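# Seat both batteries in an upright charger

## Task

Put both batteries into the charger's bays, with the charger ending up standing upright and lying flat on the table; every battery sitting in the standing charger counts. Lower each battery well down into its bay before opening the fingers, since even a small drop or slide can cause failure. Anything that stays in place only because the robot is holding it does not count. At the end, open the grippers and pull the arms away.

## Robot and tools

Robot: two arms, left_arm and right_arm, each ending in a two-finger gripper. Every pose shares one scene frame. The origin sits on the table surface midway between the arms, +x points away from the robot over the table, +z points up, and left_arm is on the +y side. The arm names do not tell you which side of an image they appear on. On the gripper itself, the fingers extend along its +z axis and close along its y axis. end_effector_position is the point between the finger pads, roughly 1 cm short of the tips. Printed hand positions can be wrong, more so at long reach, and arms tend to stop a centimetre or more away from the commanded pose, usually too low. Joint limits (rad), base to gripper: waist -2.618 to 3.054, shoulder 0.000 to 3.142, elbow 0.000 to 3.142, wrist pitch -1.571 to 1.571, wrist yaw -1.571 to 1.571, wrist roll -2.094 to 2.094.

Row format (used by both motion tools): one flat list of 16 numbers covering both arms, even when only one arm should move. Order: left_arm x, y, z, qw, qx, qy, qz, opening, then right_arm with the same eight. x, y, z are an absolute goal position in metres in the scene frame; qw, qx, qy, qz are an absolute goal orientation quaternion, w first, in the same frame. Opening runs from -1 (closed) to +1 (fully open, 0.094 m). To hold an arm still, resend its pose from the last result along with the gripper opening you want; to keep an orientation steady, keep sending the exact same quaternion rather than copying the drifting reported one.

execute_actions(actions): actions is a list of up to 15 actions; each action is a list of up to 15 rows; each row lasts one control step of 1/30 s. An action always runs 15 steps, so a short table repeats its final row. An empty list simply returns the current state and images. Each step, the commanded pose is clipped to within 70 mm and 16 degrees of the measured pose, so distant goals need several actions, and after an action the arm only continues as far as the last clipped pose. A target farther than 0.6 m from the gripper's starting position along any of that gripper's own axes makes the action rejected for both arms; if the first action fails this test or any action is malformed, nothing in the call runs.

move(target, speed, blocking): target is one 16-number row as above (absolute goals). Each gripper travels in a straight line toward its goal and both finish together; duration is 0.5 to 10 s, and anything unfinished after 10 s stops short. speed is the path's top speed in m/s, 0.002 to 0.5, default 0.25; rotation is capped at twice that value in rad/s. Openings are applied when the move begins. Paths ignore obstacles and the other arm, and the real gripper lags, wanders, and may overshoot the speed, especially near full arm extension. Faster motion and goals set deeper past a contact mean harder impacts and pressing. With blocking=false you get a result after 0.5 s while motion continues; call wait or stop before sending further rows or moves. The result adds a move: line giving the ending (done, off_target, moving, held, fault), the limits that applied (paced = the sent pose was clipped; held = a check blocked some steps, after which the arm may speed up sharply), and each gripper's remaining distance to its goal.

wait(seconds): 0 to 10 s, arms keep their last command; returns early if a running move ends. stop(): brakes a running move; needs stopping distance, fingers keep moving. zoom_image(camera, region): camera is cam_high, cam_low, cam_left_wrist or cam_right_wrist; region is [x0, y0, x1, y1] in pixels from the top-left, at most 504 by 504. show_instructions(): shows the reference image (a charging case quick start page). finished_scene(scene): pass the current scene's integer number; irreversible, and the goal must already hold steadily.

Cameras: cam_high 504x504, cam_low 504x504, cam_left_wrist 616x616, cam_right_wrist 616x616, returned in that order.

Reading results: the state line lists each gripper's position and quaternion. Hand target lines show where the controller is currently driving each gripper. grip_measured is the finger opening on the command scale (off by up to about 1 mm per gripper); to grip firmly command about 0.03 below it, less for a lighter hold. Pads push at most about 50 to 62 N. HELD in step readings marks steps where an arm's row was held back; pose unreachable means the clearance check altered or blocked that arm. Joint torques are noisy and biased. MOTOR HOT appears at 75 °C; at 90 °C that arm halts for 10 s; at 100 °C it goes limp and drops (OVER-TEMPERATURE FAULT). Any fault stop is costly.

Avoid: arms striking or pushing on each other, anything leaving the table, dropping or sliding the batteries, knocking the charger over, and hard impacts. Loose objects may get nudged occasionally by outside disturbances. Mounting plates and the frame behind the arms are fixed obstacles. Finish by releasing and retracting both grippers.

Each tool is called as a command line: name --argument value for each argument, lists and objects as JSON in quotes; but a table of rows of numbers goes row by row, as --pt "numbers of a row", without its own name.

Reference images:

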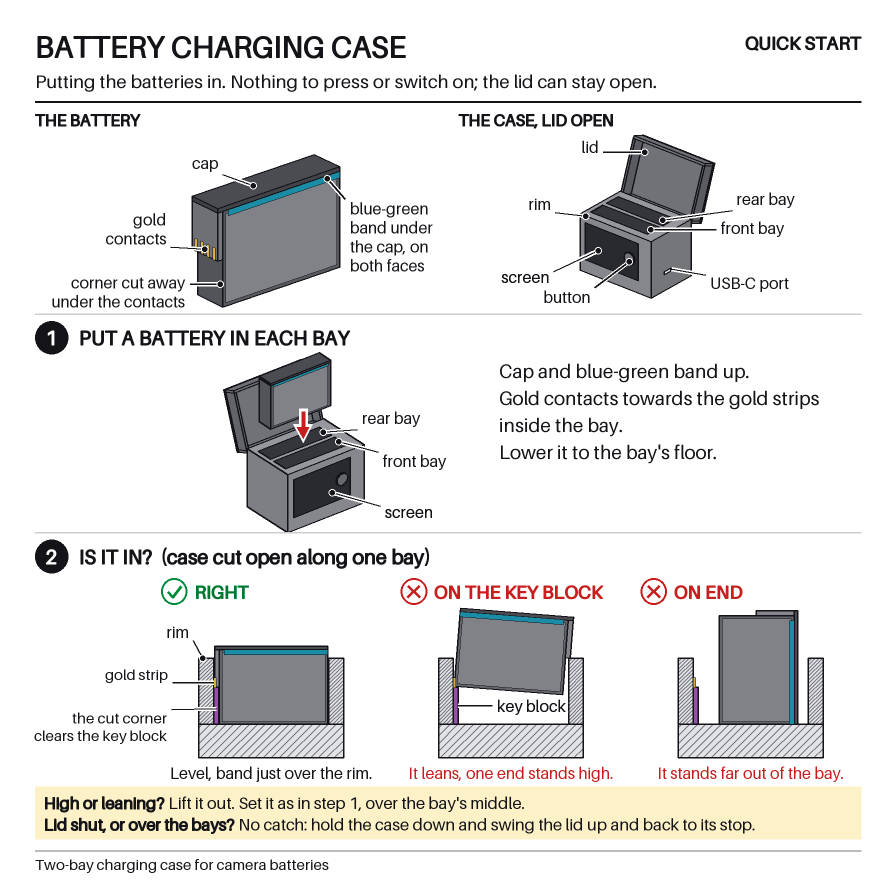

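## Session

execute_actions --actions '[]'

Scene clock: 0.00 s.
left_arm: end_effector_position=(+0.3304, +0.4111, +0.1327) grip_measured=+1.000 end_effector_quat_wxyz=(+0.513, +0.095, +0.778, -0.350) | right_arm: end_effector_position=(+0.3322, -0.4937, +0.1851) grip_measured=+1.000 end_effector_quat_wxyz=(+0.367, +0.036, +0.930, -0.010)
Joint positions: left_arm=[0.764 1.743 0.388 0.374 1.245 0.755 0.094] | right_arm=[-0.318  1.24   0.613 -0.046 -0.104 -0.374  0.094]
Joint velocities: left_arm=[-0.012 -0.007 -0.002 -0.051  0.022  0.007  0.   ] | right_arm=[-0.022 -0.007  0.007  0.11  -0.037 -0.037  0.   ]
Joint torques (N m, as the arm reports them, + toward a larger angle): no reading
Motor temperatures (°C, as the motors report them): left_arm=[18 22 21 19 23 21] | right_arm=[23 20 22 20 22 20]
Hand target (left_arm): +0.332, +0.410, +0.138; +0.521, +0.101, +0.770, -0.353
Hand target (right_arm): +0.339, -0.496, +0.197; +0.385, +0.034, +0.922, -0.014

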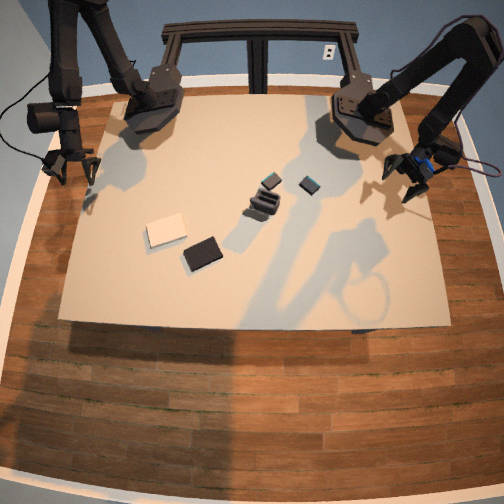

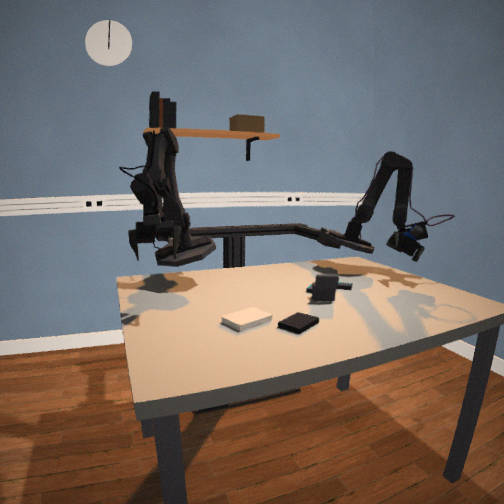

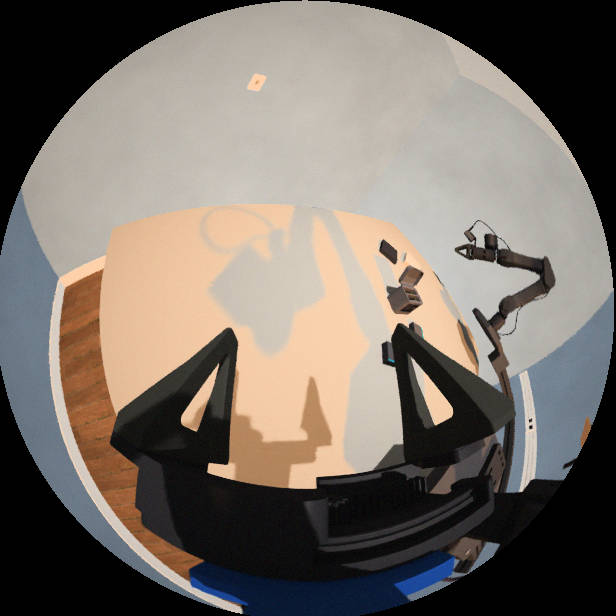

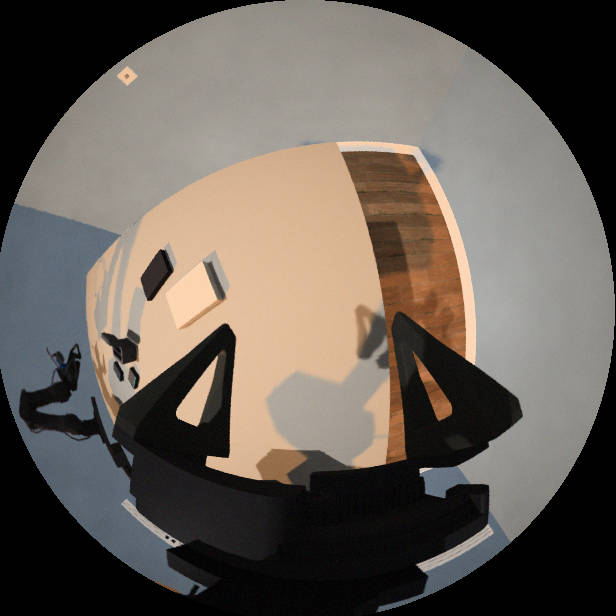

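zoom_image --camera "cam_high" --region '[220, 150, 340, 250]'

zoom_image --camera "cam_low" --region '[270, 250, 390, 330]'

zoom_image --camera "cam_left_wrist" --region '[350, 220, 470, 380]'

Region (220, 150, 340, 250) of cam_high's 504x504 image, scaled by 4.200, with more detail than that image has.

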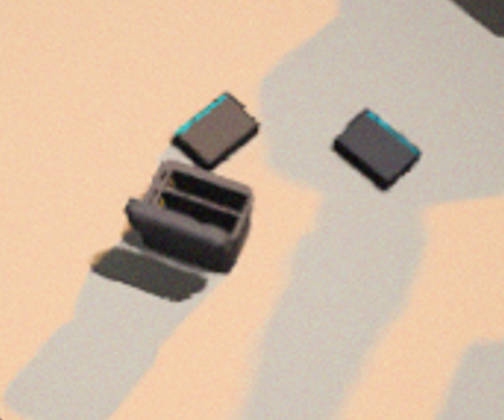

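Region (270, 250, 390, 330) of cam_low's 504x504 image, scaled by 4.200, with more detail than that image has.

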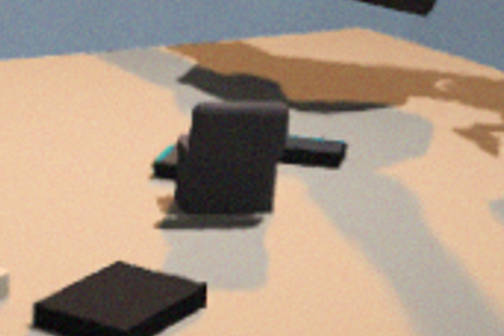

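Region (350, 220, 470, 380) of cam_left_wrist's 616x616 image, scaled by 3.150, with more detail than that image has; it fills the left 378 columns of this view, and the rest is white.

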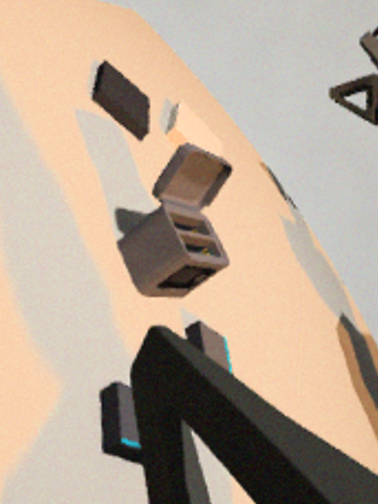

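move --target '[0.30,0.15,0.22,0,0,1,0,1, 0.3322,-0.40,0.22,0,0,1,0,1]' --speed 0.3

Scene clock: 35.27 s.
left_arm: end_effector_position=(+0.2962, +0.1511, +0.2119) grip_measured=+1.000 end_effector_quat_wxyz=(+0.000, -0.007, +1.000, +0.012) | right_arm: end_effector_position=(+0.3236, -0.4041, +0.2142) grip_measured=+1.000 end_effector_quat_wxyz=(-0.013, -0.001, +1.000, +0.001)
Joint positions: left_arm=[-0.843  1.97   1.479 -1.189 -0.269 -0.905  0.094] | right_arm=[ 0.123  1.714  1.422 -1.202  0.247  0.028  0.094]
Joint velocities: left_arm=[ 0.012  0.002 -0.007  0.022  0.066  0.007  0.   ] | right_arm=[-0.007 -0.012 -0.002 -0.051 -0.007  0.007  0.   ]
Joint torques (N m, as the arm reports them, + toward a larger angle): left_arm=[-3.39 -8.01  6.3   0.04 -0.02 -0.05] | right_arm=[ 3.36 -7.47  9.8   0.    0.11  0.05]
Motor temperatures (°C, as the motors report them): left_arm=[18 23 21 19 23 21] | right_arm=[23 21 24 23 22 20]
Hand target (left_arm): +0.298, +0.144, +0.220; +0.006, -0.006, +1.000, +0.004
Hand target (right_arm): +0.331, -0.402, +0.223; -0.001, -0.001, +1.000, -0.002
Off the commanded pose (left_arm): 0.009 m, 2 deg.
Off the commanded pose (right_arm): 0.011 m, 1 deg.
move: off_target (right_arm)

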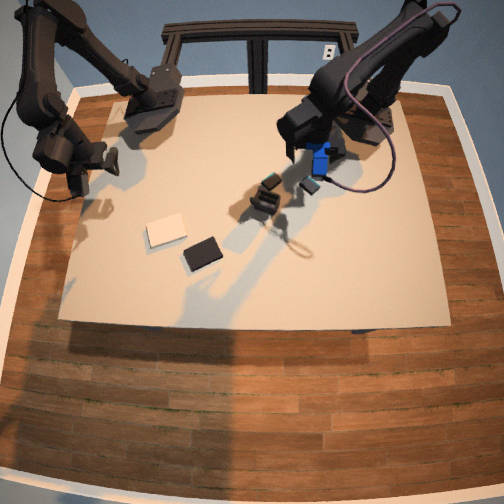

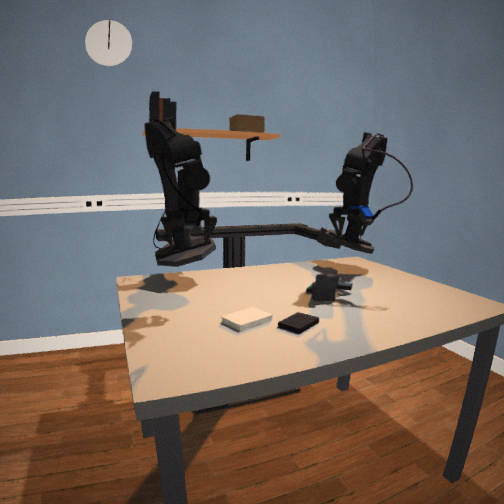

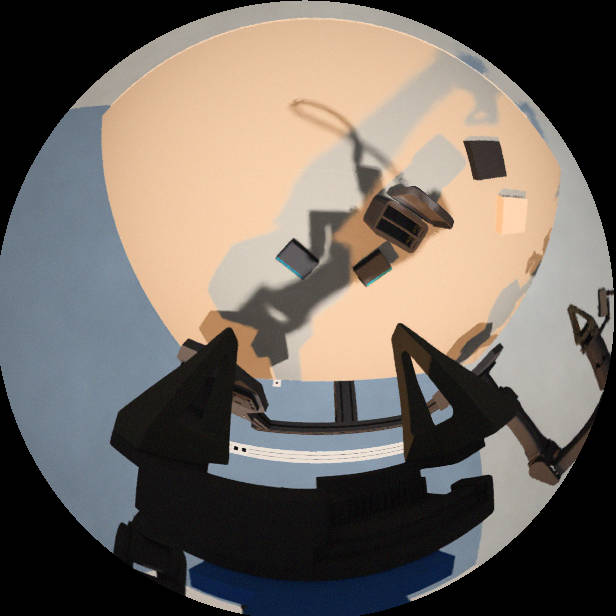

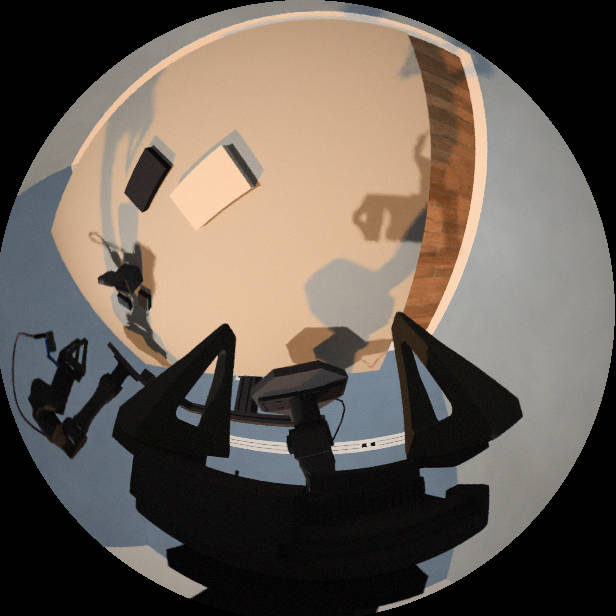

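zoom_image --camera "cam_left_wrist" --region '[260, 170, 470, 300]'

Region (260, 170, 470, 300) of cam_left_wrist's 616x616 image, scaled by 2.400, with more detail than that image has; it fills the top 312 rows of this view, and the rest is white.

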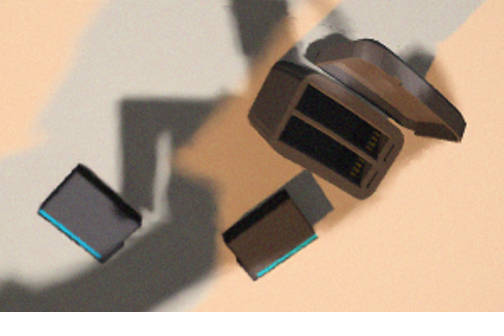

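move --target '[0.28,0.14,0.13,0,0,1,0,1, 0.3322,-0.40,0.22,0,0,1,0,1]' --speed 0.3

zoom_image --camera "cam_left_wrist" --region '[230, 130, 530, 330]'

Scene clock: 72.73 s.
left_arm: end_effector_position=(+0.2769, +0.1412, +0.1284) grip_measured=+1.000 end_effector_quat_wxyz=(-0.005, +0.001, +1.000, +0.007) | right_arm: end_effector_position=(+0.3235, -0.4041, +0.2142) grip_measured=+1.000 end_effector_quat_wxyz=(-0.013, +0.001, +1.000, +0.001)
Joint positions: left_arm=[-0.835  2.054  1.236 -0.858 -0.256 -0.879  0.094] | right_arm=[ 0.123  1.714  1.422 -1.202  0.247  0.032  0.094]
Joint velocities: left_arm=[ 0.017  0.007 -0.012  0.022 -0.007  0.037  0.   ] | right_arm=[-0.007 -0.002 -0.007 -0.037 -0.007 -0.051  0.   ]
Joint torques (N m, as the arm reports them, + toward a larger angle): left_arm=[-2.03 -9.2   3.71  0.23  0.03  0.08] | right_arm=[ 3.5  -7.07  9.05  0.15  0.04  0.07]
Motor temperatures (°C, as the motors report them): left_arm=[19 25 23 19 23 21] | right_arm=[23 22 25 21 22 20]
Hand target (left_arm): +0.280, +0.140, +0.130; -0.000, +0.000, +1.000, -0.000
Hand target (right_arm): +0.332, -0.400, +0.220; +0.000, +0.000, +1.000, -0.000
Off the commanded pose (left_arm): 0.004 m, 1 deg.
Off the commanded pose (right_arm): 0.011 m, 2 deg.
move: off_target (right_arm)

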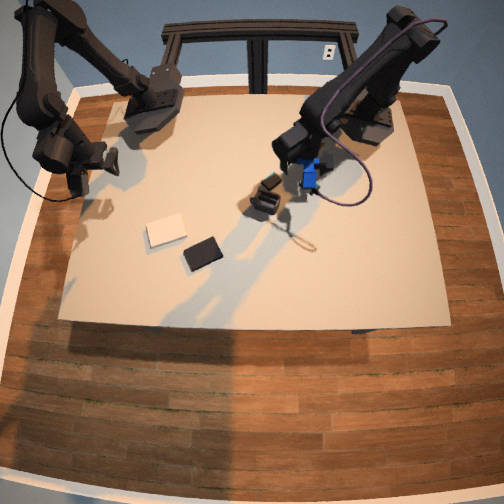

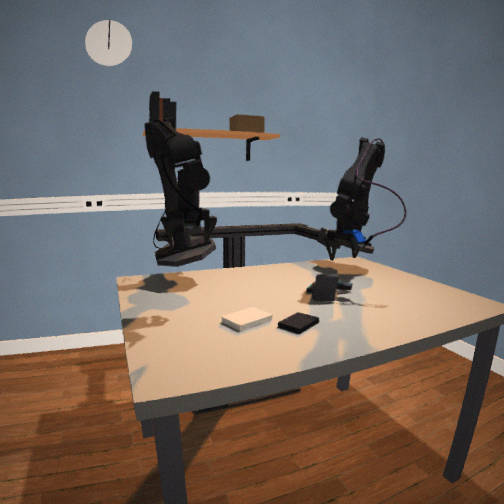

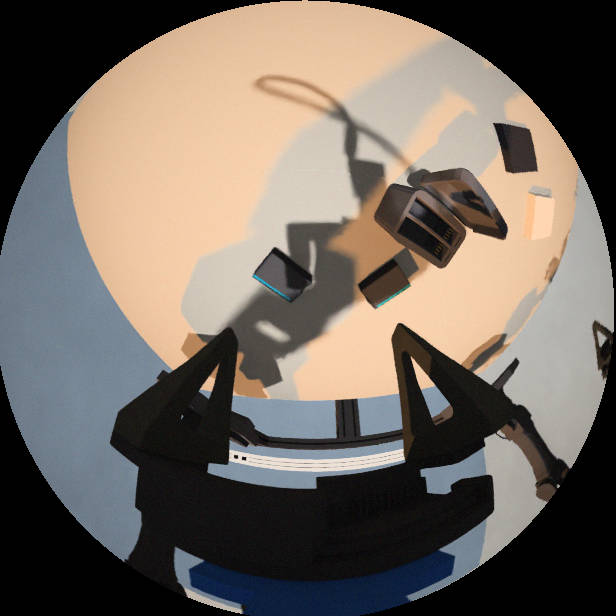

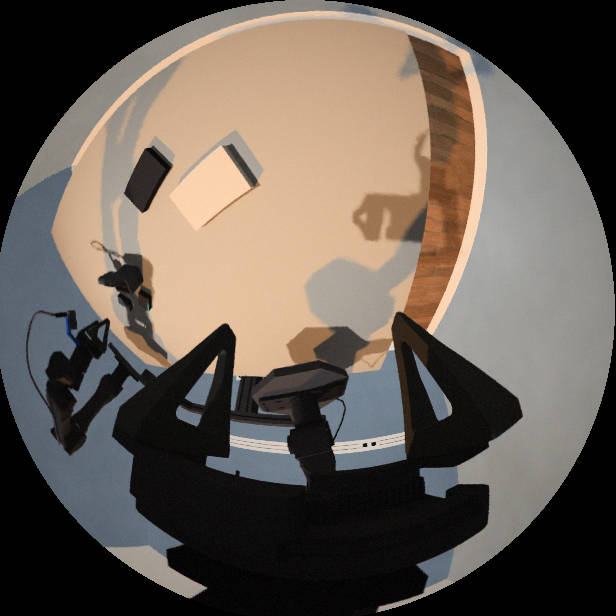

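Region (230, 130, 530, 330) of cam_left_wrist's 616x616 image, scaled by 1.680, with more detail than that image has.

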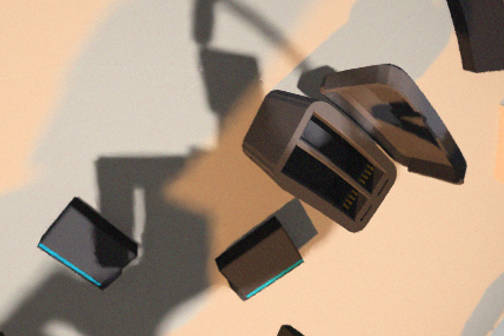

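zoom_image --camera "cam_left_wrist" --region '[350, 160, 520, 320]'

Region (350, 160, 520, 320) of cam_left_wrist's 616x616 image, scaled by 2.965, with more detail than that image has; it fills the top 474 rows of this view, and the rest is white.

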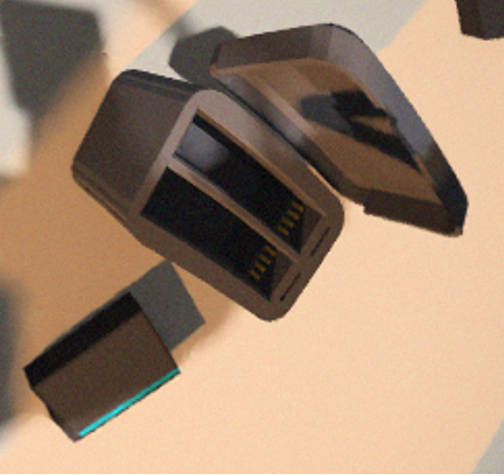

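move --target '[0.2245,0.187,0.06,0.321,0.323,0.883,-0.118,0.6, 0.26,-0.05,0.17,0,0,1,0,0.6]' --speed 0.3

Scene clock: 158.27 s.
left_arm: end_effector_position=(+0.2305, +0.1809, +0.0650) grip_measured=+0.602 end_effector_quat_wxyz=(+0.325, +0.319, +0.881, -0.125) | right_arm: end_effector_position=(+0.2559, -0.0596, +0.1591) grip_measured=+0.602 end_effector_quat_wxyz=(-0.006, -0.004, +1.000, -0.017)
Joint positions: left_arm=[-0.843  2.004  0.138  0.945 -0.302  0.022  0.075] | right_arm=[ 1.009  2.324  1.713 -1.128  0.247  0.938  0.075]
Joint velocities: left_arm=[-0.002  0.012  0.002 -0.037  0.022  0.037 -0.   ] | right_arm=[ 0.002 -0.012  0.002 -0.051  0.007 -0.022 -0.   ]
Joint torques (N m, as the arm reports them, + toward a larger angle): left_arm=[-0.73 -3.67 -0.53  1.28  0.09  0.08] | right_arm=[  3.54 -10.94   9.63  -0.09   0.09   0.1 ]
Motor temperatures (°C, as the motors report them): left_arm=[19 26 22 19 23 21] | right_arm=[23 23 25 21 22 20]
Hand target (left_arm): +0.225, +0.188, +0.061; +0.318, +0.323, +0.883, -0.123
Hand target (right_arm): +0.261, -0.055, +0.169; +0.004, +0.000, +1.000, -0.010
Off the commanded pose (left_arm): 0.010 m, 1 deg.
Off the commanded pose (right_arm): 0.015 m, 2 deg.
move: off_target (right_arm)

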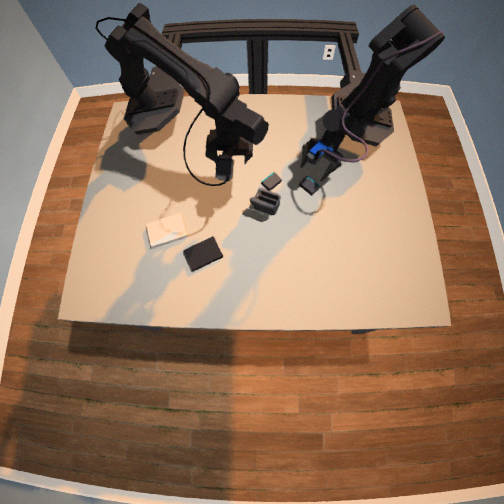

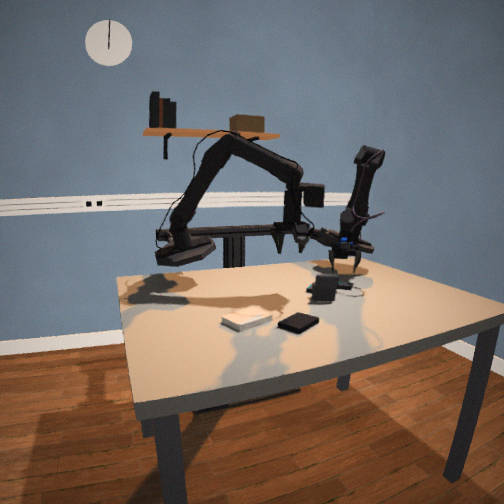

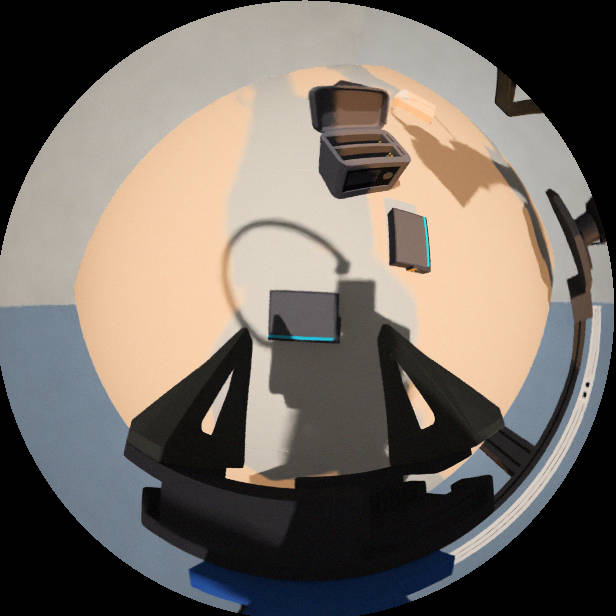

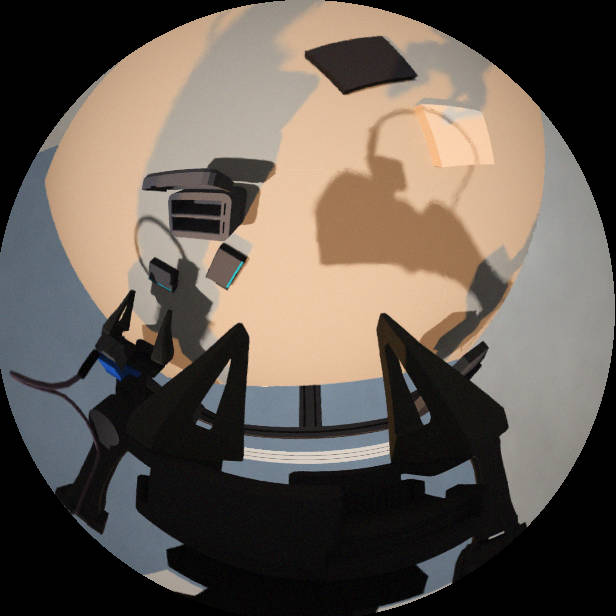

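move --target '[0.236,0.178,0.03,0.321,0.323,0.883,-0.118,0.6, 0.26,-0.05,0.17,0,0,1,0,0.6]' --speed 0.1

zoom_image --camera "cam_left_wrist" --region '[200, 200, 460, 400]'

Scene clock: 166.00 s.
left_arm: end_effector_position=(+0.2274, +0.1855, +0.0274) grip_measured=+0.602 end_effector_quat_wxyz=(+0.309, +0.328, +0.886, -0.111) | right_arm: end_effector_position=(+0.2540, -0.0583, +0.1591) grip_measured=+0.602 end_effector_quat_wxyz=(-0.011, -0.004, +1.000, -0.013)
Joint positions: left_arm=[-0.791  2.298  0.17   1.176 -0.283  0.07   0.075] | right_arm=[ 1.009  2.324  1.713 -1.128  0.234  0.938  0.075]
Joint velocities: left_arm=[-0.012  0.007 -0.012 -0.081 -0.037  0.022  0.   ] | right_arm=[-0.002  0.002 -0.002 -0.007  0.007 -0.022  0.   ]
Joint torques (N m, as the arm reports them, + toward a larger angle): left_arm=[-0.91 -4.47  1.28  1.26  0.05  0.08] | right_arm=[  3.54 -10.75   9.88   0.03   0.03   0.04]
Motor temperatures (°C, as the motors report them): left_arm=[19 25 22 20 23 21] | right_arm=[23 24 25 21 22 20]
Hand target (left_arm): +0.236, +0.179, +0.029; +0.321, +0.323, +0.883, -0.118
Hand target (right_arm): +0.260, -0.050, +0.170; +0.000, -0.000, +1.000, +0.000
Off the commanded pose (left_arm): 0.012 m, 2 deg.
Off the commanded pose (right_arm): 0.015 m, 2 deg.
move: off_target (left_arm, right_arm)

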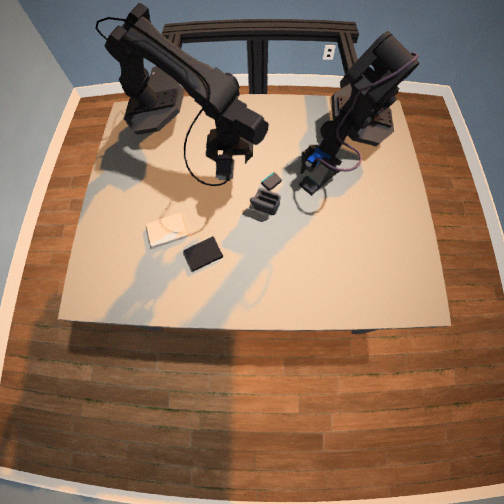

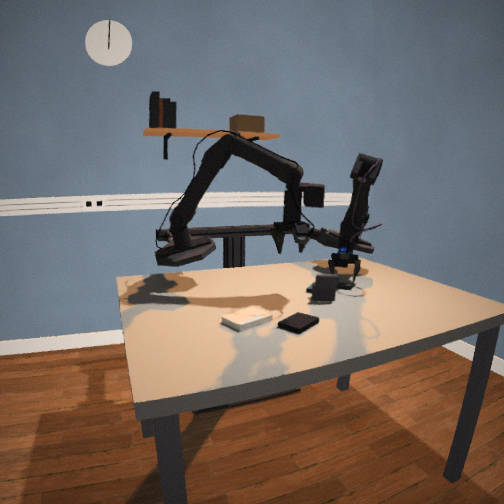

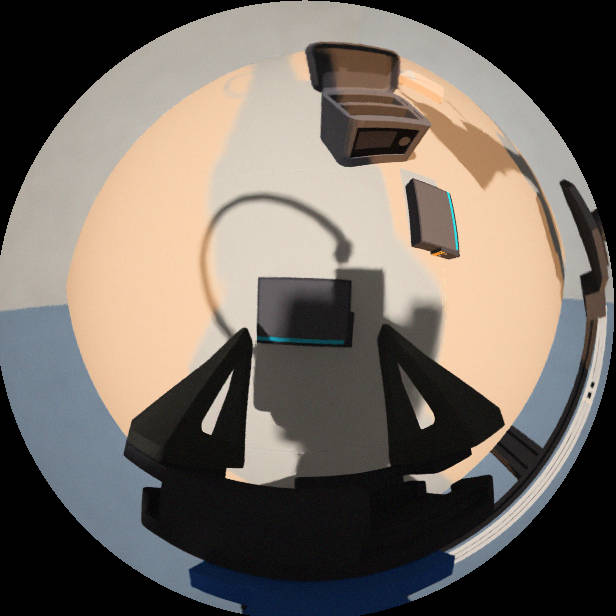

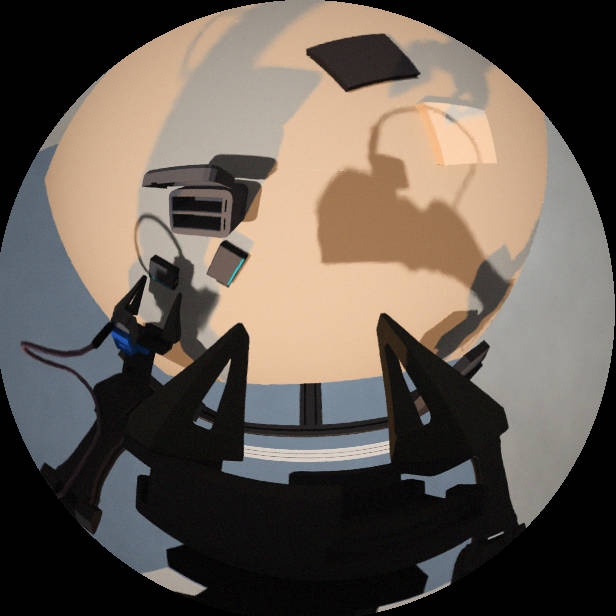

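Region (200, 200, 460, 400) of cam_left_wrist's 616x616 image, scaled by 1.938, with more detail than that image has; it fills the top 388 rows of this view, and the rest is white.

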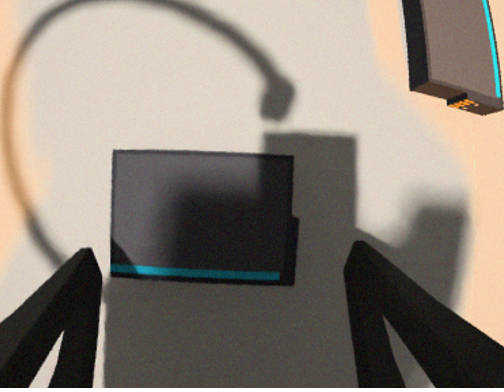

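move --target '[0.262,0.162,0.020,0.321,0.323,0.883,-0.118,0.6, 0.26,-0.05,0.17,0,0,1,0,0.6]' --speed 0.08

Scene clock: 172.33 s.
left_arm: end_effector_position=(+0.2579, +0.1656, +0.0218) grip_measured=+0.602 end_effector_quat_wxyz=(+0.320, +0.322, +0.883, -0.116) | right_arm: end_effector_position=(+0.2539, -0.0582, +0.1591) grip_measured=+0.602 end_effector_quat_wxyz=(-0.011, -0.004, +1.000, -0.013)
Joint positions: left_arm=[-0.737  2.316  0.294  1.108 -0.251  0.114  0.075] | right_arm=[ 1.009  2.324  1.713 -1.128  0.233  0.938  0.075]
Joint velocities: left_arm=[ 0.007  0.007 -0.007 -0.051 -0.007 -0.066 -0.   ] | right_arm=[ 0.032  0.002 -0.012  0.007 -0.022 -0.007  0.001]
Joint torques (N m, as the arm reports them, + toward a larger angle): left_arm=[-1.29 -5.45  1.48  1.08  0.08  0.1 ] | right_arm=[  3.52 -10.89   9.82   0.05   0.04   0.03]
Motor temperatures (°C, as the motors report them): left_arm=[19 25 22 21 23 21] | right_arm=[23 24 25 21 22 20]
Hand target (left_arm): +0.262, +0.162, +0.020; +0.321, +0.323, +0.882, -0.118
Hand target (right_arm): +0.260, -0.050, +0.170; +0.000, -0.000, +1.000, +0.000
Off the commanded pose (left_arm): 0.006 m, 0 deg.
Off the commanded pose (right_arm): 0.015 m, 2 deg.
move: off_target (right_arm)

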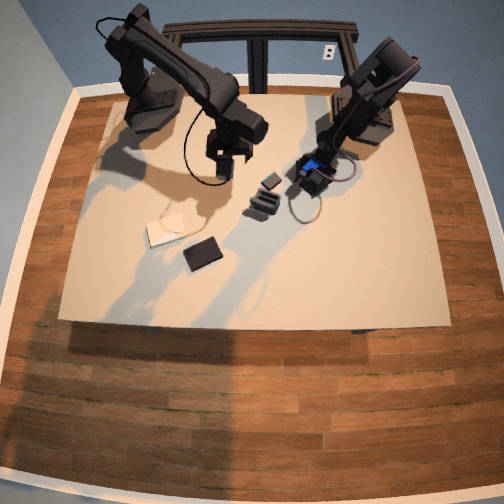

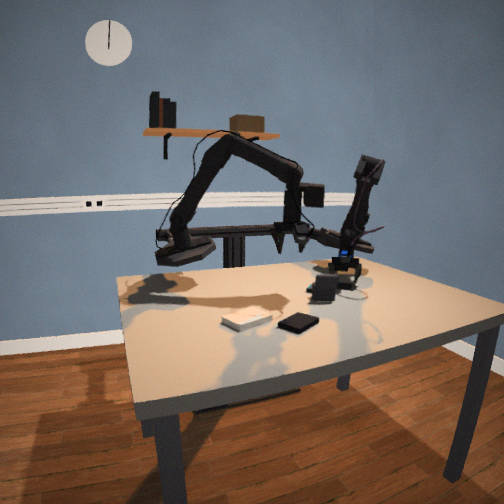

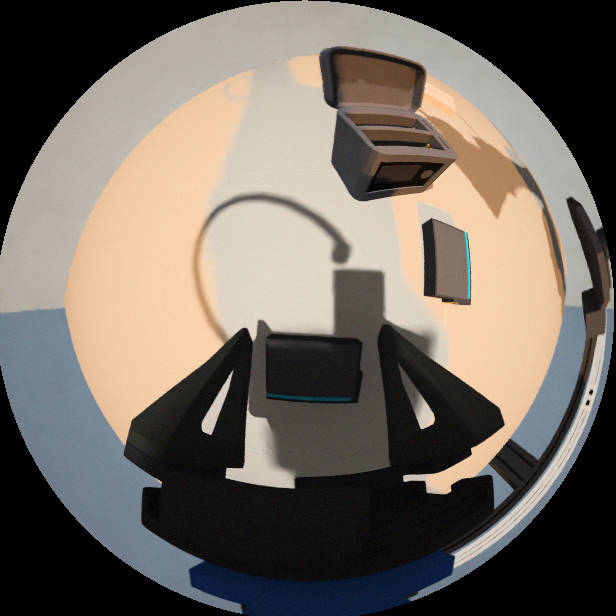

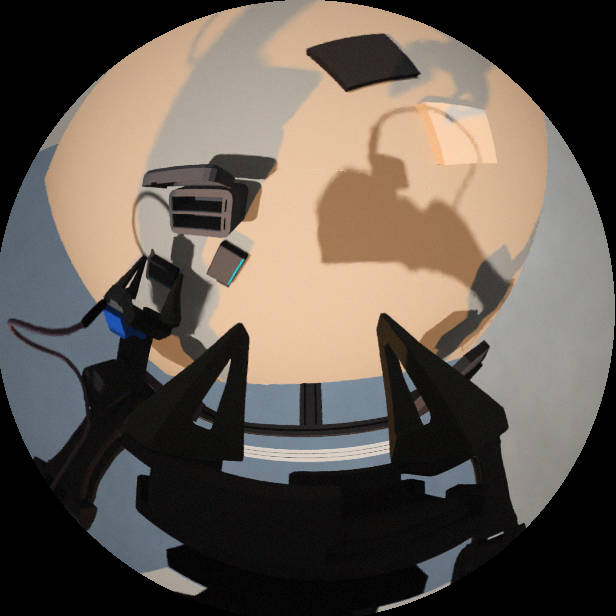

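move --target '[0.2445,0.1765,0.016,0.321,0.323,0.883,-0.118,0.6, 0.26,-0.05,0.17,0,0,1,0,0.6]' --speed 0.08

move --target '[0.2465,0.1745,0.009,0.321,0.323,0.883,-0.118,0.6, 0.26,-0.05,0.17,0,0,1,0,0.6]' --speed 0.03

Scene clock: 179.77 s.
left_arm: end_effector_position=(+0.2501, +0.1717, +0.0177) grip_measured=+0.602 end_effector_quat_wxyz=(+0.326, +0.320, +0.882, -0.118) | right_arm: end_effector_position=(+0.2539, -0.0582, +0.1591) grip_measured=+0.602 end_effector_quat_wxyz=(-0.011, -0.004, +1.000, -0.013)
Joint positions: left_arm=[-0.737  2.383  0.257  1.226 -0.251  0.114  0.075] | right_arm=[ 1.009  2.324  1.713 -1.128  0.233  0.938  0.075]
Joint velocities: left_arm=[-0.007  0.002 -0.002 -0.007 -0.051  0.007 -0.   ] | right_arm=[ 0.002  0.002 -0.007  0.007  0.022 -0.081 -0.   ]
Joint torques (N m, as the arm reports them, + toward a larger angle): left_arm=[-1.49 -5.17 -1.51  1.28  0.06  0.05] | right_arm=[  3.57 -10.82   9.96   0.03   0.05   0.04]
Motor temperatures (°C, as the motors report them): left_arm=[19 25 22 21 23 21] | right_arm=[23 25 25 21 22 20]
Hand target (left_arm): +0.244, +0.177, +0.016; +0.320, +0.323, +0.883, -0.118
Hand target (right_arm): +0.260, -0.050, +0.170; +0.000, -0.000, +1.000, +0.000
Off the commanded pose (left_arm): 0.008 m, 1 deg.
Off the commanded pose (right_arm): 0.015 m, 2 deg.
move: off_target (right_arm)

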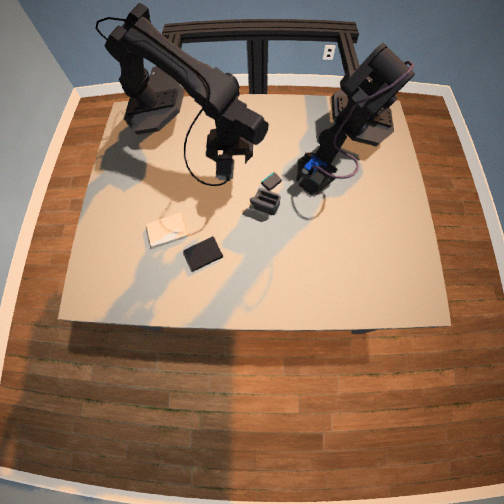

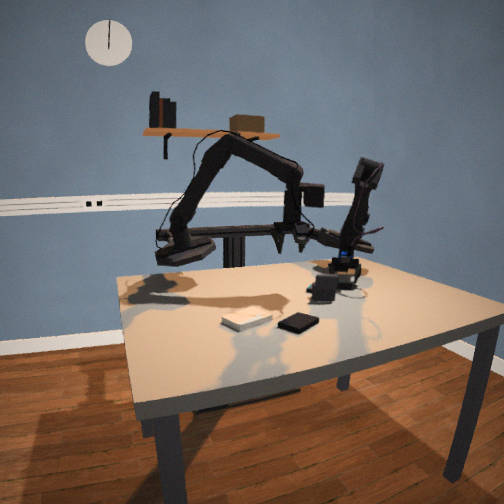

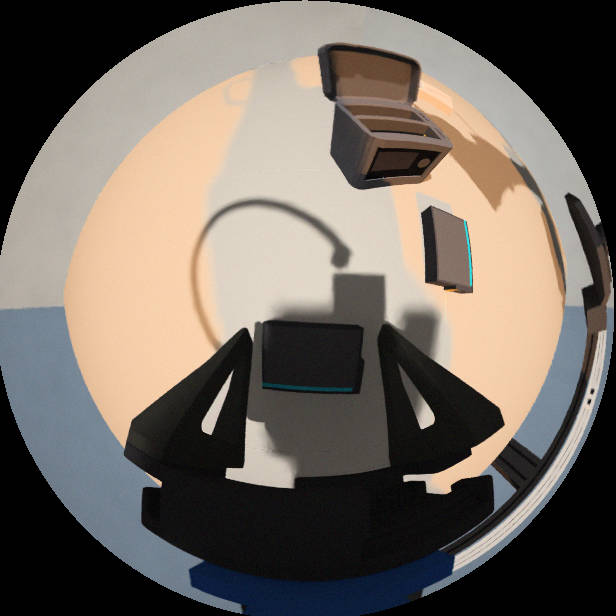

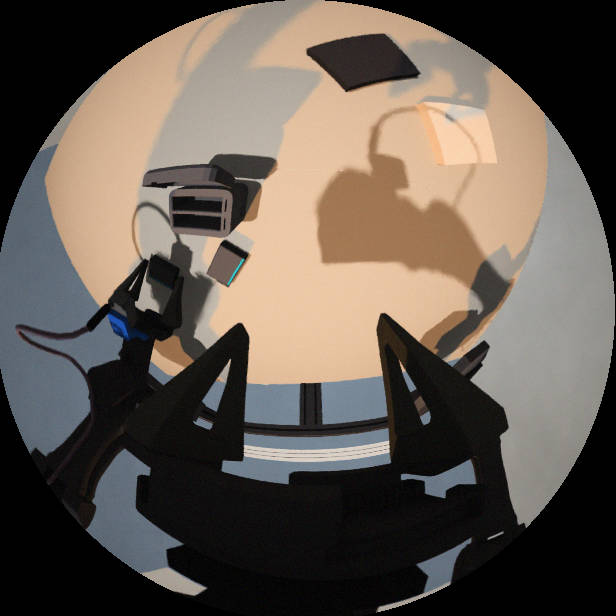

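Scene clock: 180.60 s.
left_arm: end_effector_position=(+0.2461, +0.1733, +0.0111) grip_measured=+0.601 end_effector_quat_wxyz=(+0.321, +0.322, +0.883, -0.119) | right_arm: end_effector_position=(+0.2538, -0.0582, +0.1591) grip_measured=+0.602 end_effector_quat_wxyz=(-0.012, -0.004, +1.000, -0.013)
Joint positions: left_arm=[-0.732  2.428  0.257  1.263 -0.243  0.117  0.075] | right_arm=[ 1.009  2.324  1.713 -1.128  0.233  0.938  0.075]
Joint velocities: left_arm=[-0.007  0.022 -0.002  0.007 -0.022  0.007 -0.001] | right_arm=[ 0.002  0.002  0.002  0.022 -0.037 -0.037  0.   ]
Joint torques (N m, as the arm reports them, + toward a larger angle): left_arm=[-1.07 -5.15 -0.29  1.18  0.06  0.14] | right_arm=[  3.45 -10.88   9.93   0.02   0.03   0.03]
Motor temperatures (°C, as the motors report them): left_arm=[19 25 22 21 23 21] | right_arm=[23 25 25 21 22 20]
Hand target (left_arm): +0.246, +0.175, +0.009; +0.321, +0.323, +0.883, -0.118
Hand target (right_arm): +0.260, -0.050, +0.170; +0.000, -0.000, +1.000, +0.000
Off the commanded pose (left_arm): 0.002 m, 0 deg.
Off the commanded pose (right_arm): 0.015 m, 2 deg.
move: off_target (right_arm)

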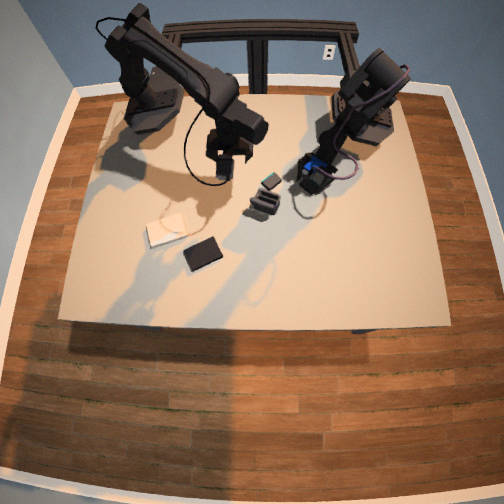

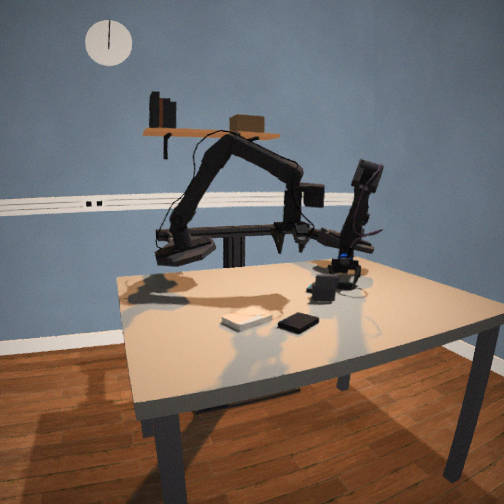

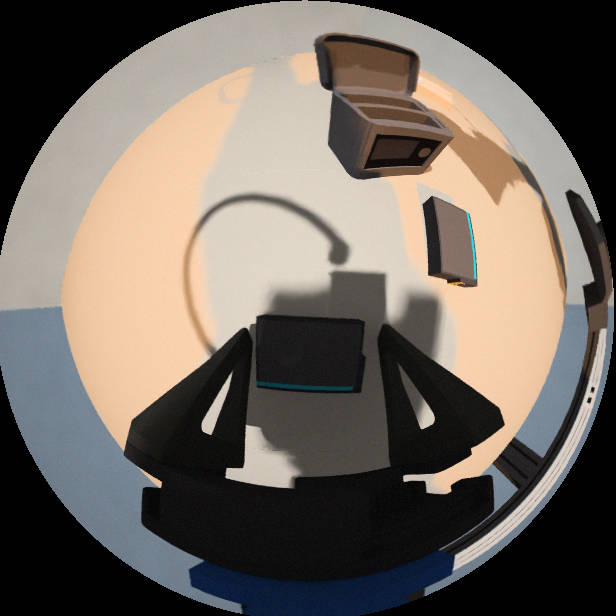

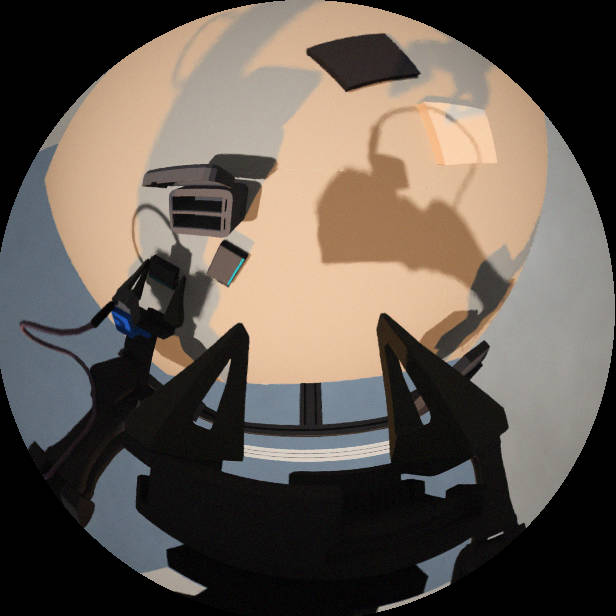

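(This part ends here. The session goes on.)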